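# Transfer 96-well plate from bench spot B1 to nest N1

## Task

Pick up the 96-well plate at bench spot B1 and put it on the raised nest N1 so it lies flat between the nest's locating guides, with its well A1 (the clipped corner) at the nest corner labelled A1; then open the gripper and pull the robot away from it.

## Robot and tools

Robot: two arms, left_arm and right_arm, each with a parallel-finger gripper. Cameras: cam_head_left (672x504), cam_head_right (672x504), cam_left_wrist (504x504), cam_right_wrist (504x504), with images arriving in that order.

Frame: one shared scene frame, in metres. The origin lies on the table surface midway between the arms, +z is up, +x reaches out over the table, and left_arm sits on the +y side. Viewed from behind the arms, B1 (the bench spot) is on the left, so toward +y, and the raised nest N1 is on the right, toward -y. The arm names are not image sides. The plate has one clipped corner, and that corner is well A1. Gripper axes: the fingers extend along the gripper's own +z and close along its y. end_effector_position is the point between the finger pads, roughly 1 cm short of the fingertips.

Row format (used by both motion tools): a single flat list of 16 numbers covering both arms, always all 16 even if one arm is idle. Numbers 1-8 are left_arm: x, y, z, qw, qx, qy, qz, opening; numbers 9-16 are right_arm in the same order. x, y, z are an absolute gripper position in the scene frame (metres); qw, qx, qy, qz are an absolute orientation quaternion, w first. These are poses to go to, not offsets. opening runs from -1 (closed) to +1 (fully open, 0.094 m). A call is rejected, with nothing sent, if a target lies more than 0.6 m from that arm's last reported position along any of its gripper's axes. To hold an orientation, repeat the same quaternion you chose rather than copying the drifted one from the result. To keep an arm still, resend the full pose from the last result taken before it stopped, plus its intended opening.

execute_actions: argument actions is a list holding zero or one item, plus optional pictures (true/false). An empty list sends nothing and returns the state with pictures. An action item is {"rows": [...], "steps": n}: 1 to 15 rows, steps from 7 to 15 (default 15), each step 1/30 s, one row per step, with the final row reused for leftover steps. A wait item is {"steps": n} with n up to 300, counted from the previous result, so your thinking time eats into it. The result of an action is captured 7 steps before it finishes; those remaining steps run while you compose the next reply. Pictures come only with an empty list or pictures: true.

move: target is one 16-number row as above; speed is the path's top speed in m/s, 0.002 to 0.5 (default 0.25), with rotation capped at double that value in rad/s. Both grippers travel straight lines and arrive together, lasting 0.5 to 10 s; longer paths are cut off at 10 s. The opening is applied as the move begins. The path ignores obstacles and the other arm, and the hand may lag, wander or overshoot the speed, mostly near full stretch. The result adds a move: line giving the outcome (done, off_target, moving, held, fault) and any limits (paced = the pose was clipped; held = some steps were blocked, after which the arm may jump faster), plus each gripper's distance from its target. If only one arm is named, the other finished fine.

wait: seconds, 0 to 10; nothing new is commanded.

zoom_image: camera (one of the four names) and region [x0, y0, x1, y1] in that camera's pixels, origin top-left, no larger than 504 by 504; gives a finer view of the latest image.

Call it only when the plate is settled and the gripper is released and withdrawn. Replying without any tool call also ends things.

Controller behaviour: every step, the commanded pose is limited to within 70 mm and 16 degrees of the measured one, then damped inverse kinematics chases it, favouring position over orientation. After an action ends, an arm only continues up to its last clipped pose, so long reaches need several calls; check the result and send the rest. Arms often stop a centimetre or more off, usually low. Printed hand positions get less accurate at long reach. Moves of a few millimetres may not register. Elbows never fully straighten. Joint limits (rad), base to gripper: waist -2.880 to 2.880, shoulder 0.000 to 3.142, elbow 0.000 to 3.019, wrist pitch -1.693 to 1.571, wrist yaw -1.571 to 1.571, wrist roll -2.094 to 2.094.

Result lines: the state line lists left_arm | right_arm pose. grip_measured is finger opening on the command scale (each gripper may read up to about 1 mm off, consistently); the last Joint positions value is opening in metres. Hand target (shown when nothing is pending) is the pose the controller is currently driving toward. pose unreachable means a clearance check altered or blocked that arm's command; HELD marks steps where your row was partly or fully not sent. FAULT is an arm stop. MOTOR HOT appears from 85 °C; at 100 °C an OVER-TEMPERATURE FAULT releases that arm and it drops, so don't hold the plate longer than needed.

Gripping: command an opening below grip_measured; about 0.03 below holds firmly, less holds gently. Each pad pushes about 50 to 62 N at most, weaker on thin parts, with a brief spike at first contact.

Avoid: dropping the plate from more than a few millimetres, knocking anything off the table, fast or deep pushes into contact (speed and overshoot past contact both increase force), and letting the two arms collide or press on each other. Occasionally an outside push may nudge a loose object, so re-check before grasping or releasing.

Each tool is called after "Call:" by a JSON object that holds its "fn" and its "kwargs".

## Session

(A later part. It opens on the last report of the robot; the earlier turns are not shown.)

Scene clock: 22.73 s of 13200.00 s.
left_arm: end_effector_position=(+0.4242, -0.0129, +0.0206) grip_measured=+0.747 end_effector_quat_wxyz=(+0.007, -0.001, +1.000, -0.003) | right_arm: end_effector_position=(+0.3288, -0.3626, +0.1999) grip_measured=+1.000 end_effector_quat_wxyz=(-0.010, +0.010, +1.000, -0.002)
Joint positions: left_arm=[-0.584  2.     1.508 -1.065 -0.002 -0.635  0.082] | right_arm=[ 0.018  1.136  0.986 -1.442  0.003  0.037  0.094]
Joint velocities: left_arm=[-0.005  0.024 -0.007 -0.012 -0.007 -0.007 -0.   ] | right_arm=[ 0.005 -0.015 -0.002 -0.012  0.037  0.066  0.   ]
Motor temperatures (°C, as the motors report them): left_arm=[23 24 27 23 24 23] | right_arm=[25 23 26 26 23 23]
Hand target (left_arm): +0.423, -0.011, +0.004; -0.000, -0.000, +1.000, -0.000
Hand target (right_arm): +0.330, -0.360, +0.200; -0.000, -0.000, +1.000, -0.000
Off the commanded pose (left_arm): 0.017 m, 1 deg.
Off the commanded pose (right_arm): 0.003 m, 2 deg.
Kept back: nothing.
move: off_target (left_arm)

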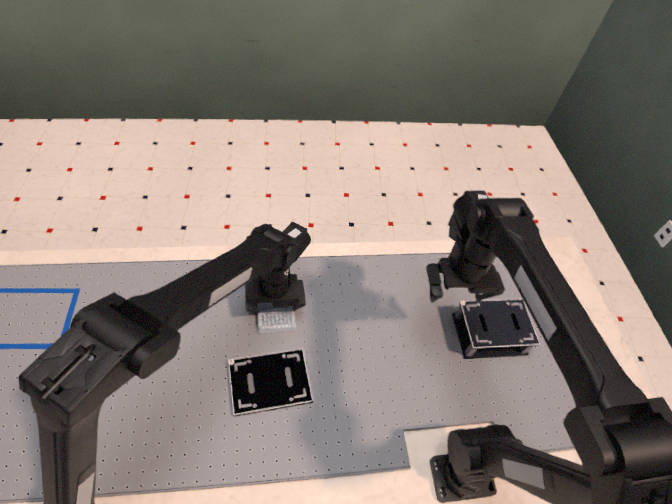

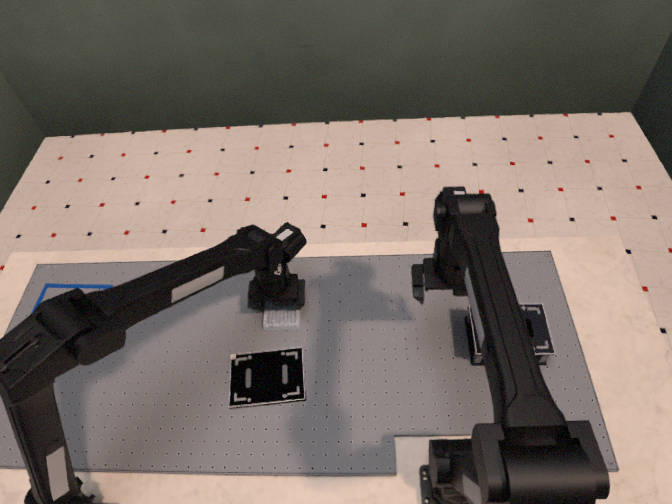

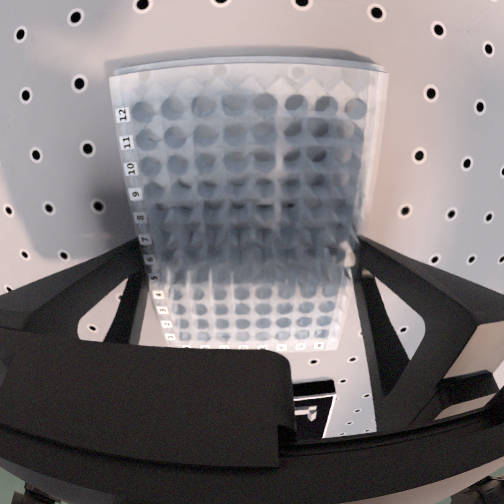

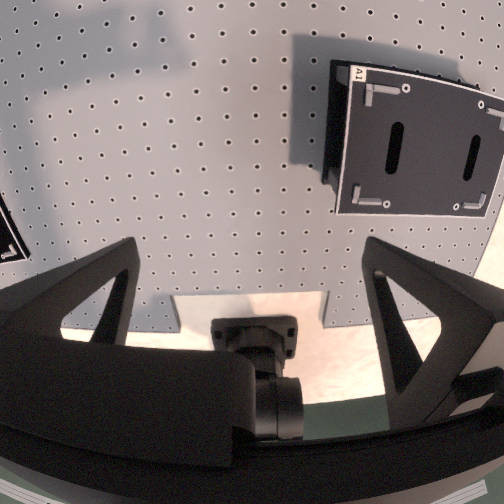

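Call:
{"fn": "move", "kwargs": {"target": [0.424,-0.013,0.015,0,0,1,0,1,0.33,-0.36,0.2,0,0,1,0,1], "speed": 0.03}}

Call:
{"fn": "move", "kwargs": {"target": [0.433,-0.02,0.09,0,0,1,0,1,0.36,-0.27,0.18,0,0,1,0,1], "speed": 0.1}}

Call:
{"fn": "move", "kwargs": {"target": [0.35,0.34,0.16,0,0,1,0,1,0.39,-0.15,0.15,0,0,1,0,1], "speed": 0.3}}

Call:
{"fn": "move", "kwargs": {"target": [0.35,0.34,0.16,0,0,1,0,1,0.44,0.0,0.1,0,0,1,0,1]}}

Call:
{"fn": "move", "kwargs": {"target": [0.35,0.34,0.16,0,0,1,0,1,0.424,-0.013,0.05,0,0,1,0,1], "speed": 0.08}}

Scene clock: 23.73 s of 13200.00 s.
left_arm: end_effector_position=(+0.4242, -0.0129, +0.0208) grip_measured=+1.000 end_effector_quat_wxyz=(+0.007, -0.001, +1.000, -0.004) | right_arm: end_effector_position=(+0.3288, -0.3625, +0.1999) grip_measured=+1.000 end_effector_quat_wxyz=(-0.010, +0.010, +1.000, -0.001)
Joint positions: left_arm=[-0.584  1.999  1.508 -1.065 -0.002 -0.635  0.094] | right_arm=[ 0.018  1.136  0.986 -1.442  0.002  0.037  0.094]
Joint velocities: left_arm=[-0.005  0.005 -0.017 -0.002 -0.022  0.022  0.   ] | right_arm=[ 0.005  0.005 -0.022  0.007  0.022 -0.022  0.   ]
Motor temperatures (°C, as the motors report them): left_arm=[23 24 27 23 24 23] | right_arm=[25 23 26 26 23 23]
Hand target (left_arm): +0.424, -0.013, +0.015; +0.000, +0.000, +1.000, -0.000
Hand target (right_arm): +0.330, -0.360, +0.200; -0.000, -0.000, +1.000, +0.000
Off the commanded pose (left_arm): 0.006 m, 1 deg.
Off the commanded pose (right_arm): 0.003 m, 2 deg.
Kept back: nothing.
move: done

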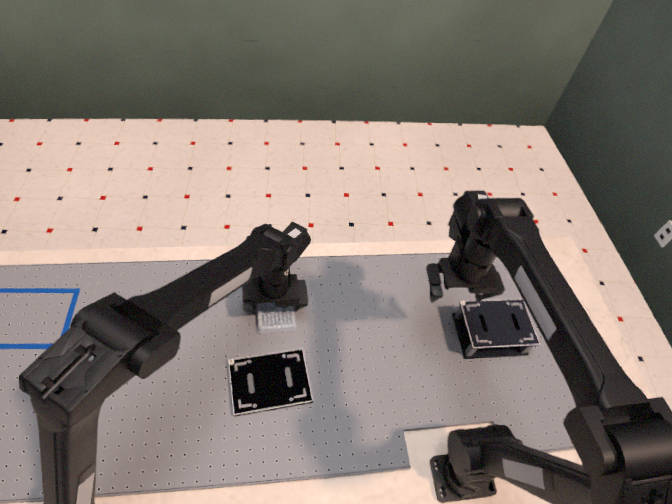

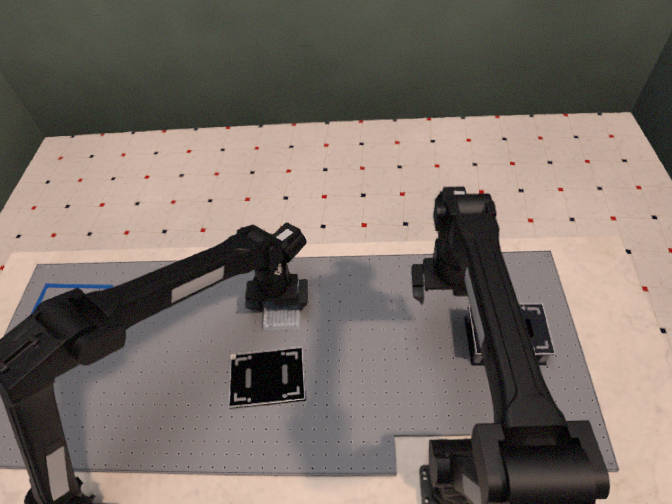

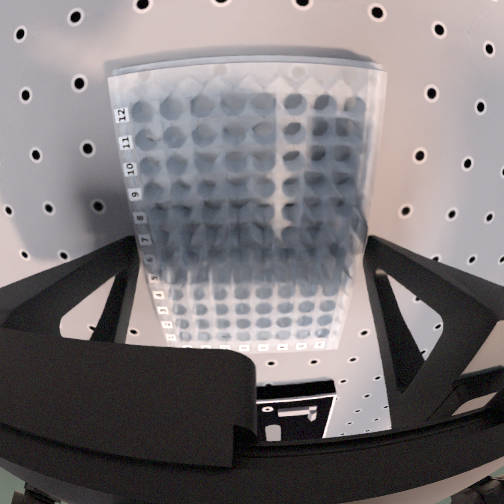

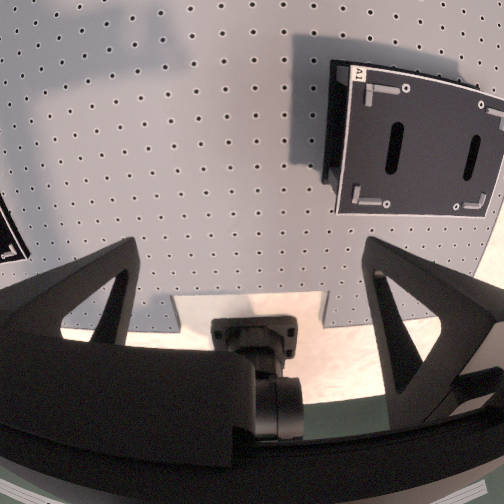

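Scene clock: 25.17 s of 13200.00 s.
left_arm: end_effector_position=(+0.4231, -0.0121, +0.0732) grip_measured=+1.000 end_effector_quat_wxyz=(-0.011, -0.001, +1.000, +0.010) | right_arm: end_effector_position=(+0.3407, -0.2775, +0.1661) grip_measured=+1.000 end_effector_quat_wxyz=(-0.029, -0.008, +1.000, -0.009)
Joint positions: left_arm=[-0.584  1.965  1.604 -1.239 -0.002 -0.635  0.094] | right_arm=[ 0.285  1.251  0.986 -1.367  0.002  0.268  0.094]
Joint velocities: left_arm=[-0.015 -0.005  0.002 -0.017 -0.11  -0.095  0.   ] | right_arm=[-0.024 -0.005 -0.017 -0.002 -0.022  0.051  0.   ]
Motor temperatures (°C, as the motors report them): left_arm=[23 25 27 23 24 23] | right_arm=[25 23 26 26 23 23]
Hand target (left_arm): +0.434, -0.021, +0.090; +0.000, +0.000, +1.000, -0.000
Hand target (right_arm): +0.358, -0.272, +0.181; -0.001, -0.000, +1.000, -0.002
Off the commanded pose (left_arm): 0.021 m, 2 deg.
Off the commanded pose (right_arm): 0.025 m, 4 deg.
Kept back: nothing.
move: off_target (left_arm, right_arm)

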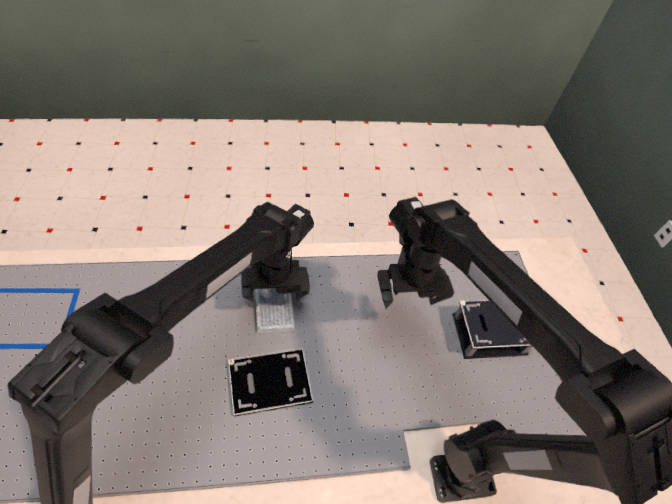

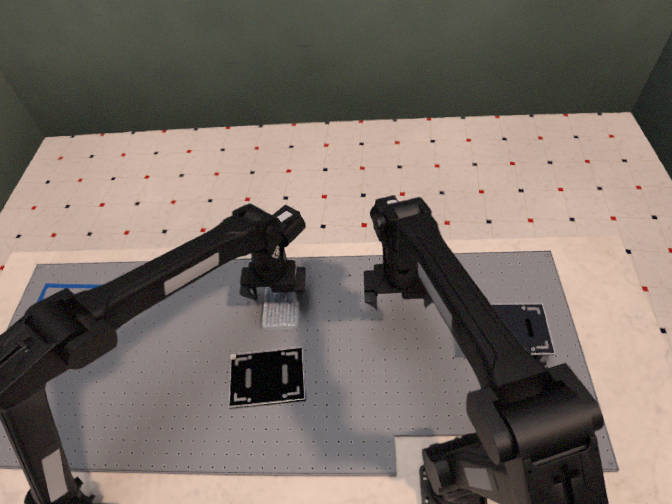

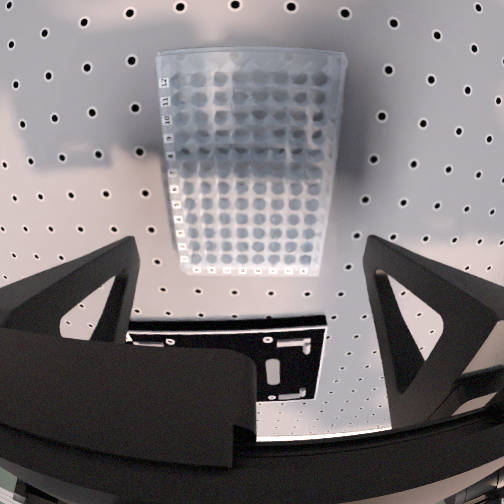

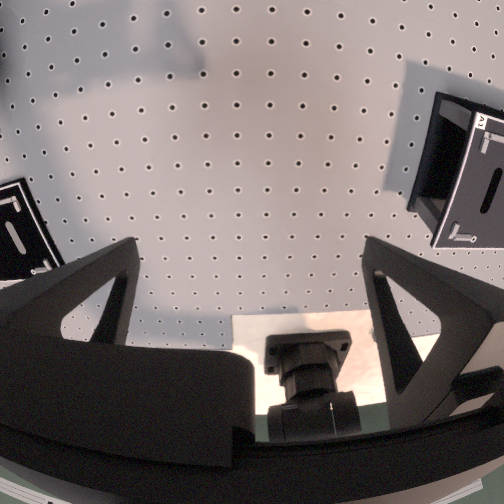

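Scene clock: 27.03 s of 13200.00 s.
left_arm: end_effector_position=(+0.3592, +0.3426, +0.1666) grip_measured=+1.000 end_effector_quat_wxyz=(+0.010, -0.009, +1.000, -0.000) | right_arm: end_effector_position=(+0.3649, -0.1665, +0.1305) grip_measured=+1.000 end_effector_quat_wxyz=(-0.034, -0.007, +0.999, -0.020)
Joint positions: left_arm=[ 0.079  1.417  1.145 -1.277  0.001  0.012  0.094] | right_arm=[ 0.544  1.47   1.099 -1.277 -0.     0.529  0.094]
Joint velocities: left_arm=[ 0.005 -0.005 -0.012 -0.007  0.007  0.066  0.   ] | right_arm=[-0.005 -0.005  0.002  0.007 -0.051 -0.007  0.   ]
Motor temperatures (°C, as the motors report them): left_arm=[23 25 27 23 24 23] | right_arm=[25 23 27 26 23 23]
Hand target (left_arm): +0.352, +0.339, +0.161; -0.005, -0.000, +1.000, -0.002
Hand target (right_arm): +0.387, -0.152, +0.151; -0.001, -0.000, +1.000, -0.002
Off the commanded pose (left_arm): 0.012 m, 2 deg.
Off the commanded pose (right_arm): 0.036 m, 5 deg.
Kept back: nothing.
move: off_target (left_arm, right_arm)

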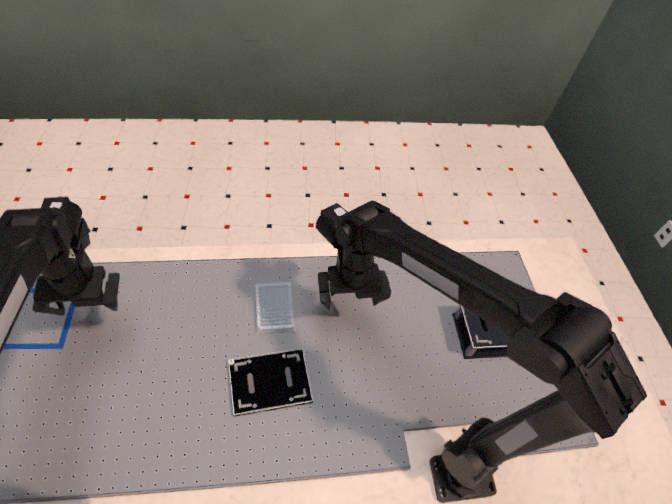

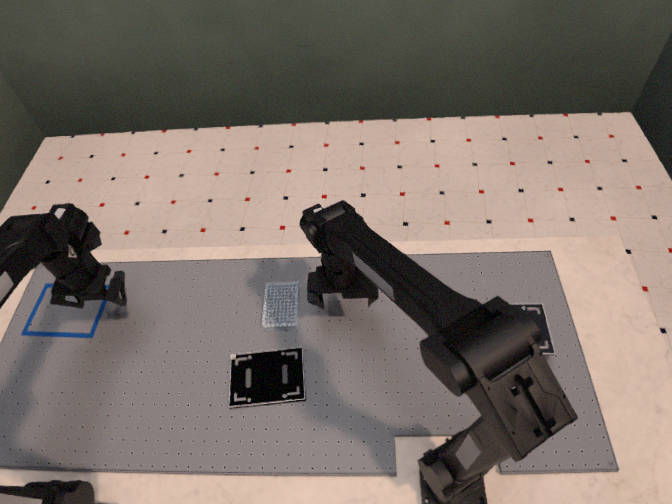

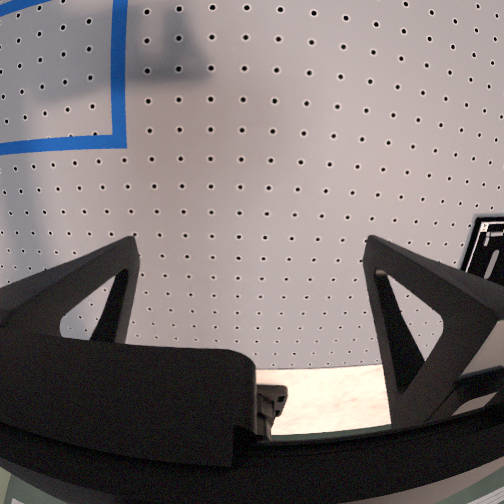

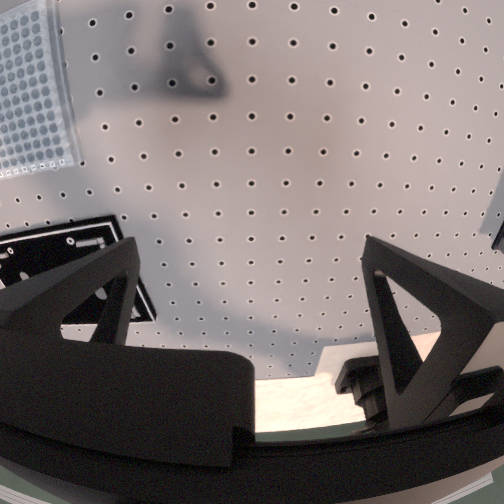

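Scene clock: 28.23 s of 13200.00 s.
left_arm: end_effector_position=(+0.3542, +0.3425, +0.1614) grip_measured=+1.000 end_effector_quat_wxyz=(+0.003, -0.006, +1.000, -0.000) | right_arm: end_effector_position=(+0.4188, -0.0169, +0.0787) grip_measured=+1.000 end_effector_quat_wxyz=(-0.028, -0.010, +0.999, -0.024)
Joint positions: left_arm=[ 0.079  1.417  1.131 -1.277  0.001  0.017  0.094] | right_arm=[ 0.738  1.844  1.432 -1.232 -0.001  0.716  0.094]
Joint velocities: left_arm=[-0.024 -0.005 -0.007  0.002  0.022  0.022  0.   ] | right_arm=[-0.005 -0.015 -0.017 -0.002  0.022 -0.007  0.   ]
Motor temperatures (°C, as the motors report them): left_arm=[23 25 27 23 24 23] | right_arm=[25 23 27 26 23 23]
Hand target (left_arm): +0.350, +0.340, +0.160; -0.000, +0.000, +1.000, -0.000
Hand target (right_arm): +0.438, -0.002, +0.101; -0.000, -0.000, +1.000, -0.001
Off the commanded pose (left_arm): 0.005 m, 1 deg.
Off the commanded pose (right_arm): 0.034 m, 4 deg.
Kept back: nothing.
move: off_target (right_arm)

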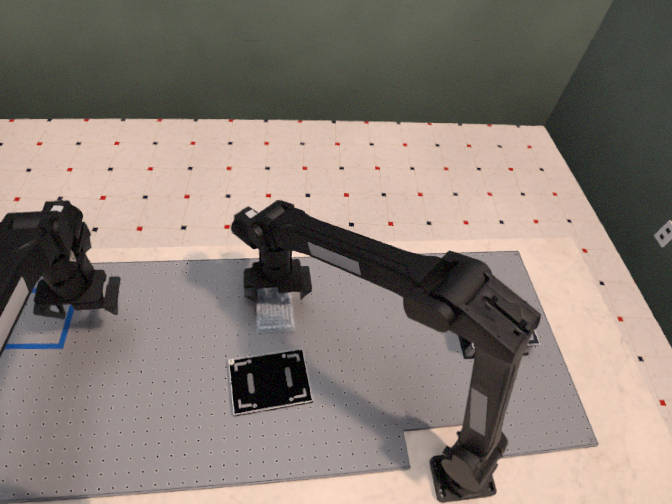

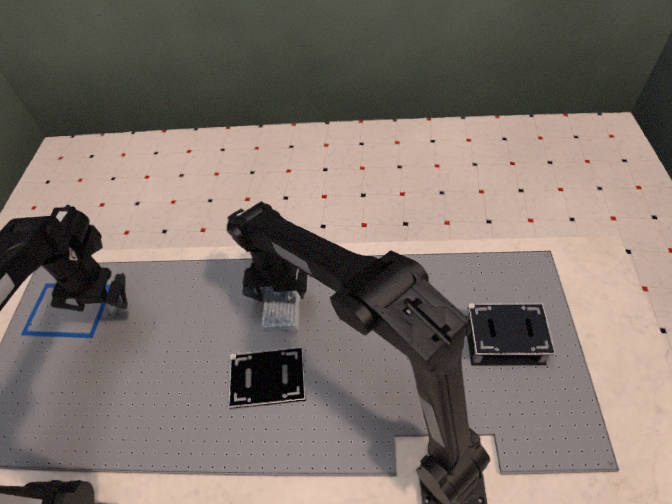

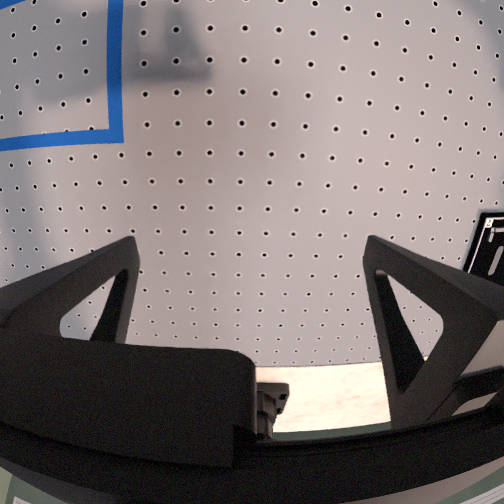

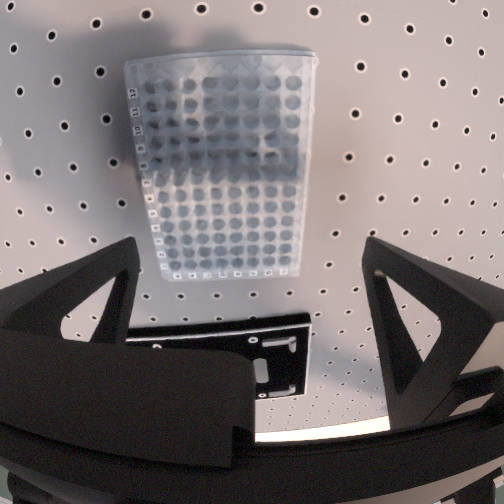

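Scene clock: 29.03 s of 13200.00 s.
left_arm: end_effector_position=(+0.3542, +0.3425, +0.1614) grip_measured=+1.000 end_effector_quat_wxyz=(+0.003, -0.006, +1.000, -0.000) | right_arm: end_effector_position=(+0.4227, -0.0134, +0.0537) grip_measured=+1.000 end_effector_quat_wxyz=(-0.003, -0.008, +1.000, -0.002)
Joint positions: left_arm=[ 0.079  1.417  1.131 -1.277  0.001  0.017  0.094] | right_arm=[ 0.738  1.845  1.363 -1.097 -0.001  0.719  0.094]
Joint velocities: left_arm=[-0.005 -0.005  0.022 -0.022 -0.007 -0.066  0.   ] | right_arm=[ 0.005 -0.015 -0.017  0.012  0.037 -0.007  0.   ]
Motor temperatures (°C, as the motors report them): left_arm=[23 25 27 23 24 23] | right_arm=[25 23 27 26 23 23]
Hand target (left_arm): +0.350, +0.340, +0.160; +0.000, +0.000, +1.000, -0.000
Hand target (right_arm): +0.424, -0.013, +0.050; -0.000, -0.001, +1.000, +0.000
Off the commanded pose (left_arm): 0.005 m, 1 deg.
Off the commanded pose (right_arm): 0.004 m, 1 deg.
Kept back: nothing.
move: done

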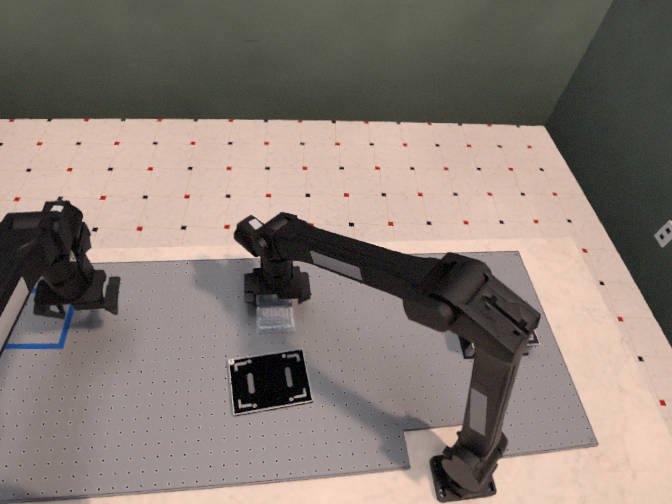

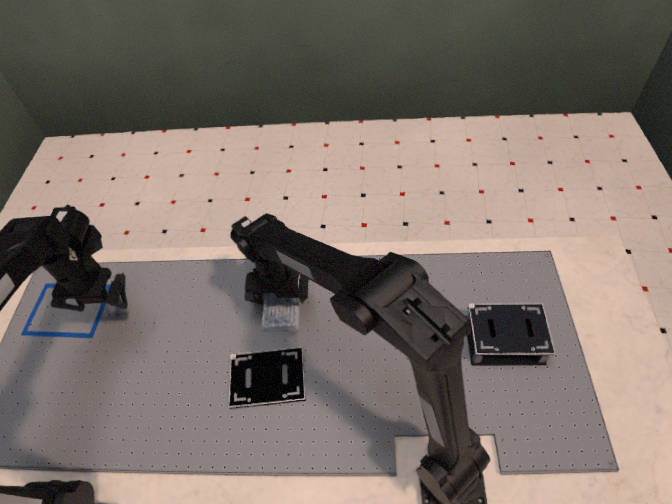

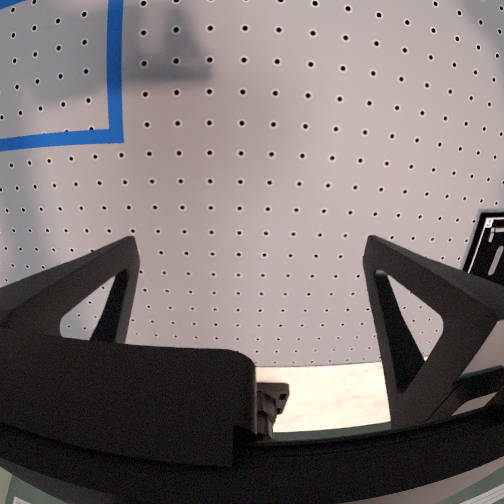

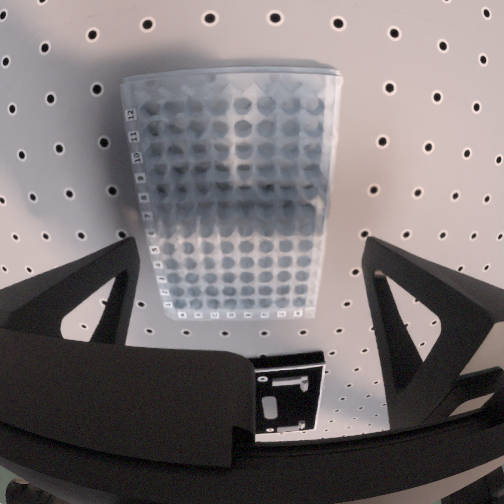

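Call:
{"fn": "move", "kwargs": {"target": [0.3542,0.3425,0.1614,0,0,1,0,1,0.436,0.014,0.085,0,-0.035,0.999,0,1], "speed": 0.08}}

Call:
{"fn": "move", "kwargs": {"target": [0.3542,0.3425,0.1614,0,0,1,0,1,0.423,-0.005,0.04,0,-0.03,0.999,0,1], "speed": 0.06}}

Scene clock: 30.23 s of 13200.00 s.
left_arm: end_effector_position=(+0.3542, +0.3425, +0.1614) grip_measured=+1.000 end_effector_quat_wxyz=(+0.003, -0.004, +1.000, -0.000) | right_arm: end_effector_position=(+0.4237, -0.0003, +0.0690) grip_measured=+1.000 end_effector_quat_wxyz=(-0.013, -0.025, +1.000, -0.011)
Joint positions: left_arm=[ 0.079  1.417  1.131 -1.277  0.001  0.022  0.094] | right_arm=[ 0.754  1.865  1.437 -1.177 -0.001  0.703  0.094]
Joint velocities: left_arm=[-0.015  0.005  0.012 -0.017 -0.007 -0.022  0.   ] | right_arm=[-0.005  0.024 -0.007 -0.012  0.022 -0.022  0.   ]
Motor temperatures (°C, as the motors report them): left_arm=[23 25 27 23 24 23] | right_arm=[25 23 27 26 23 23]
Hand target (left_arm): +0.354, +0.342, +0.161; +0.000, -0.000, +1.000, -0.000
Hand target (right_arm): +0.435, +0.014, +0.085; +0.000, -0.035, +0.999, +0.000
Off the commanded pose (left_arm): 0.000 m, 1 deg.
Off the commanded pose (right_arm): 0.025 m, 2 deg.
Kept back: nothing.
move: off_target (right_arm)

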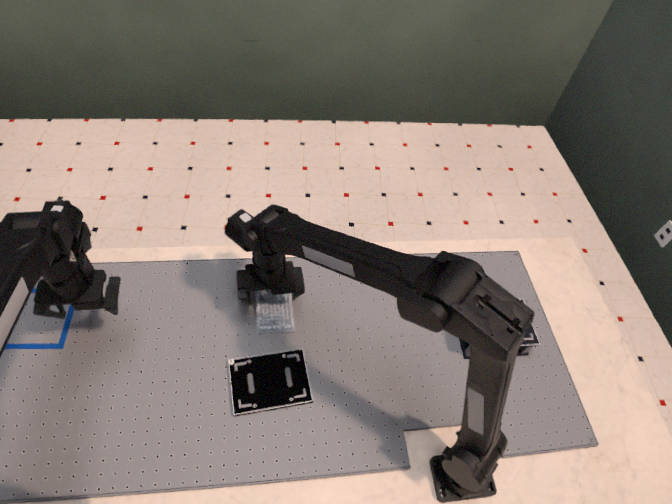

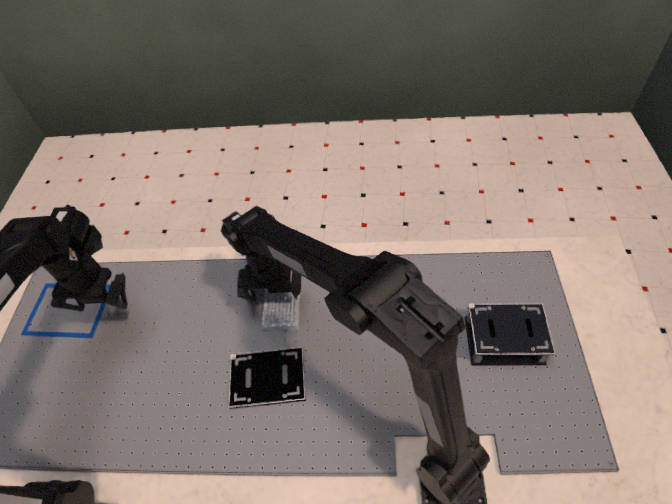

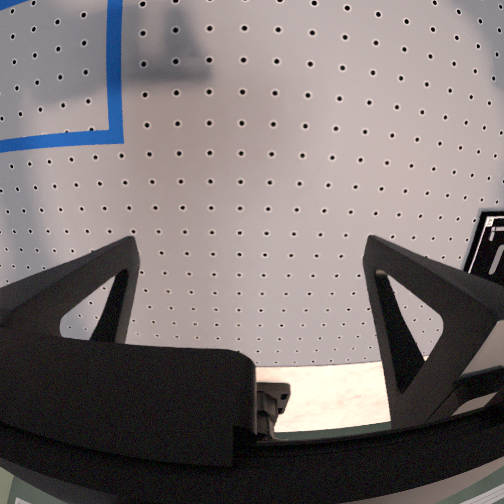

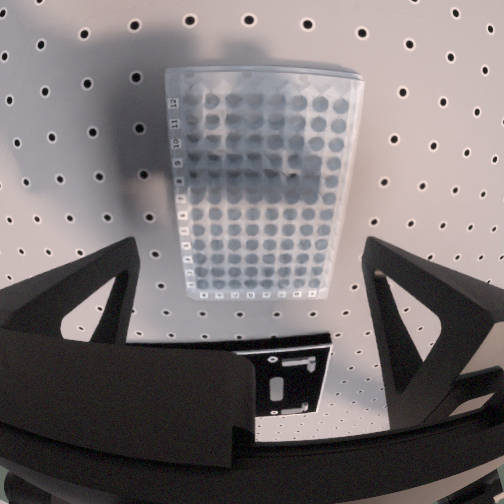

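Scene clock: 31.07 s of 13200.00 s.
left_arm: end_effector_position=(+0.3542, +0.3425, +0.1614) grip_measured=+1.000 end_effector_quat_wxyz=(+0.003, -0.004, +1.000, -0.000) | right_arm: end_effector_position=(+0.4202, -0.0036, +0.0439) grip_measured=+1.000 end_effector_quat_wxyz=(-0.003, -0.026, +1.000, -0.002)
Joint positions: left_arm=[ 0.079  1.417  1.131 -1.277  0.001  0.023  0.094] | right_arm=[ 0.754  1.868  1.369 -1.079 -0.001  0.702  0.094]
Joint velocities: left_arm=[ 0.005 -0.015 -0.002  0.027 -0.037  0.095  0.   ] | right_arm=[-0.015 -0.005 -0.007 -0.007  0.007 -0.11   0.   ]
Motor temperatures (°C, as the motors report them): left_arm=[23 24 27 23 24 23] | right_arm=[25 23 27 26 23 23]
Hand target (left_arm): +0.354, +0.342, +0.161; +0.000, +0.000, +1.000, -0.000
Hand target (right_arm): +0.423, -0.005, +0.040; -0.000, -0.030, +1.000, -0.000
Off the commanded pose (left_arm): 0.000 m, 1 deg.
Off the commanded pose (right_arm): 0.005 m, 1 deg.
Kept back: nothing.
move: done

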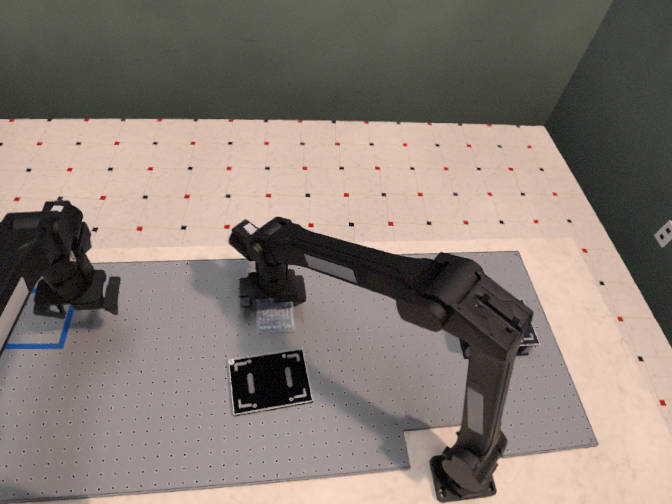

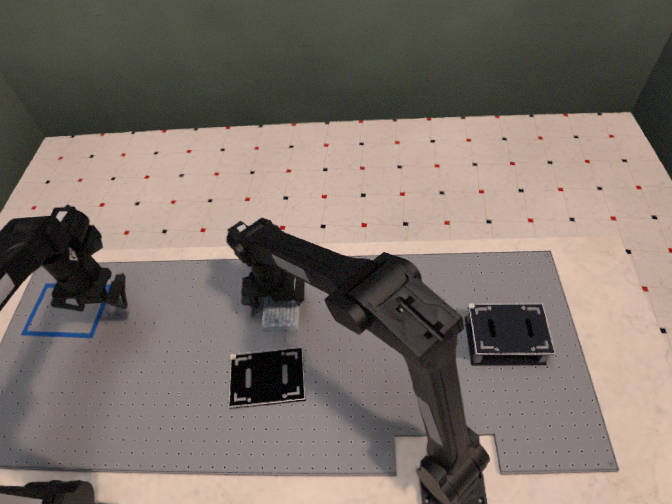

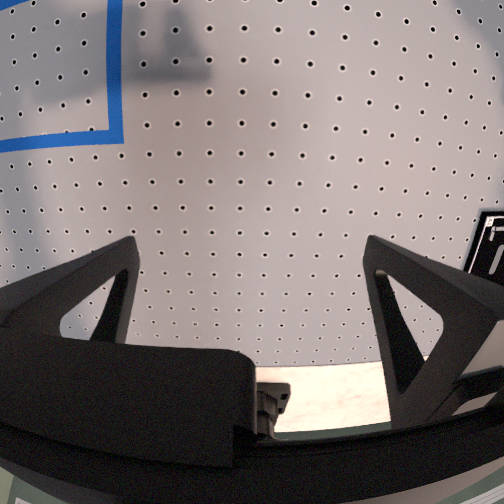

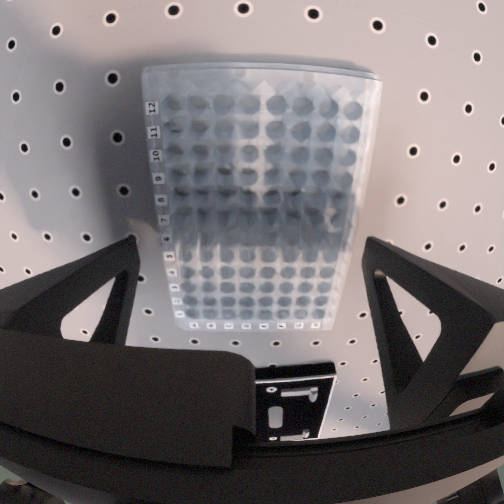

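Needs ~3 mm back in −y (radially inward) and slightly less yaw.

Call:
{"fn": "move", "kwargs": {"target": [0.3542,0.3425,0.1614,0,0,1,0,1,0.419,-0.008,0.019,0,-0.008,1,0,1], "speed": 0.035}}

Scene clock: 32.27 s of 13200.00 s.
left_arm: end_effector_position=(+0.3542, +0.3425, +0.1614) grip_measured=+1.000 end_effector_quat_wxyz=(+0.003, -0.004, +1.000, -0.000) | right_arm: end_effector_position=(+0.4181, -0.0059, +0.0257) grip_measured=+1.000 end_effector_quat_wxyz=(-0.001, -0.018, +1.000, -0.000)
Joint positions: left_arm=[ 0.079  1.417  1.131 -1.277  0.001  0.023  0.094] | right_arm=[ 0.754  1.882  1.334 -1.025 -0.001  0.717  0.094]
Joint velocities: left_arm=[ 0.005 -0.024 -0.002 -0.012 -0.007  0.007  0.   ] | right_arm=[ 0.005 -0.005 -0.007  0.007 -0.051 -0.081  0.   ]
Motor temperatures (°C, as the motors report them): left_arm=[23 24 27 23 24 23] | right_arm=[25 23 27 26 23 23]
Hand target (left_arm): +0.354, +0.342, +0.161; +0.000, +0.000, +1.000, -0.000
Hand target (right_arm): +0.419, -0.008, +0.019; -0.000, -0.008, +1.000, -0.000
Off the commanded pose (left_arm): 0.000 m, 1 deg.
Off the commanded pose (right_arm): 0.007 m, 1 deg.
Kept back: nothing.
move: done

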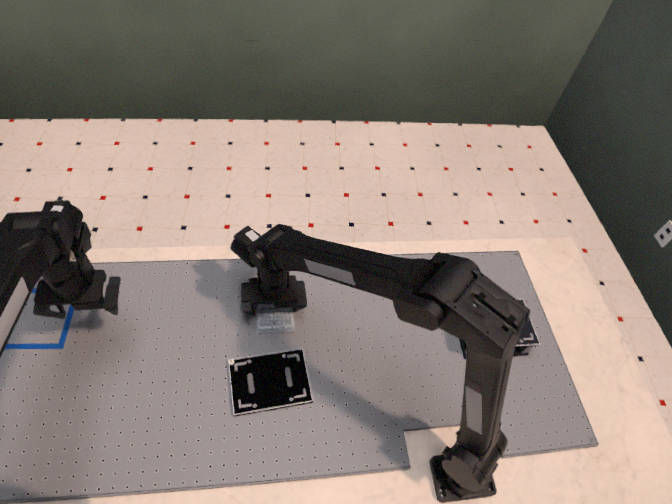

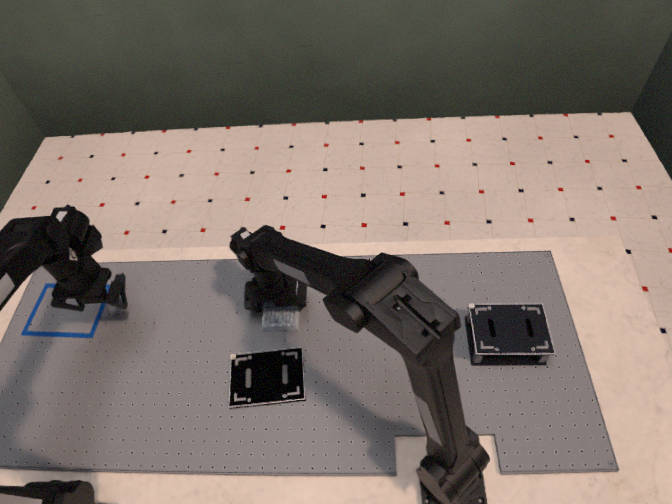

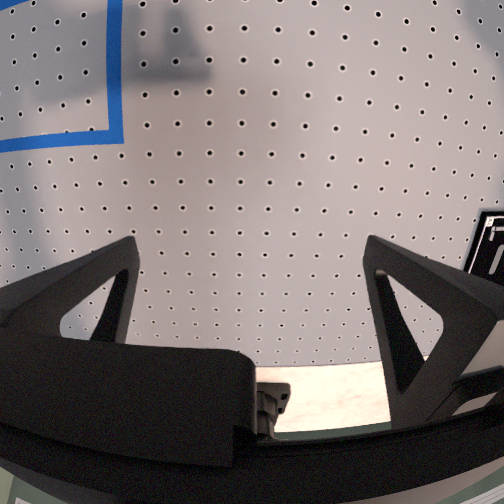

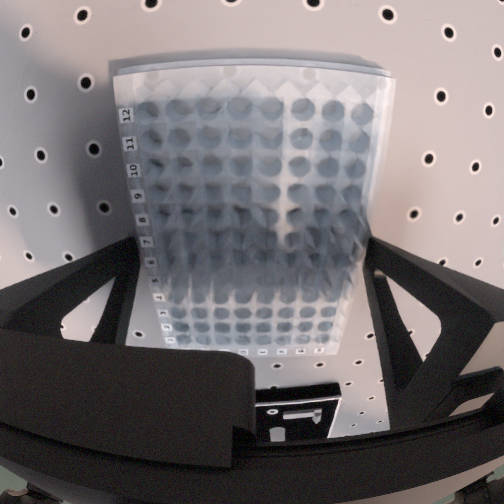

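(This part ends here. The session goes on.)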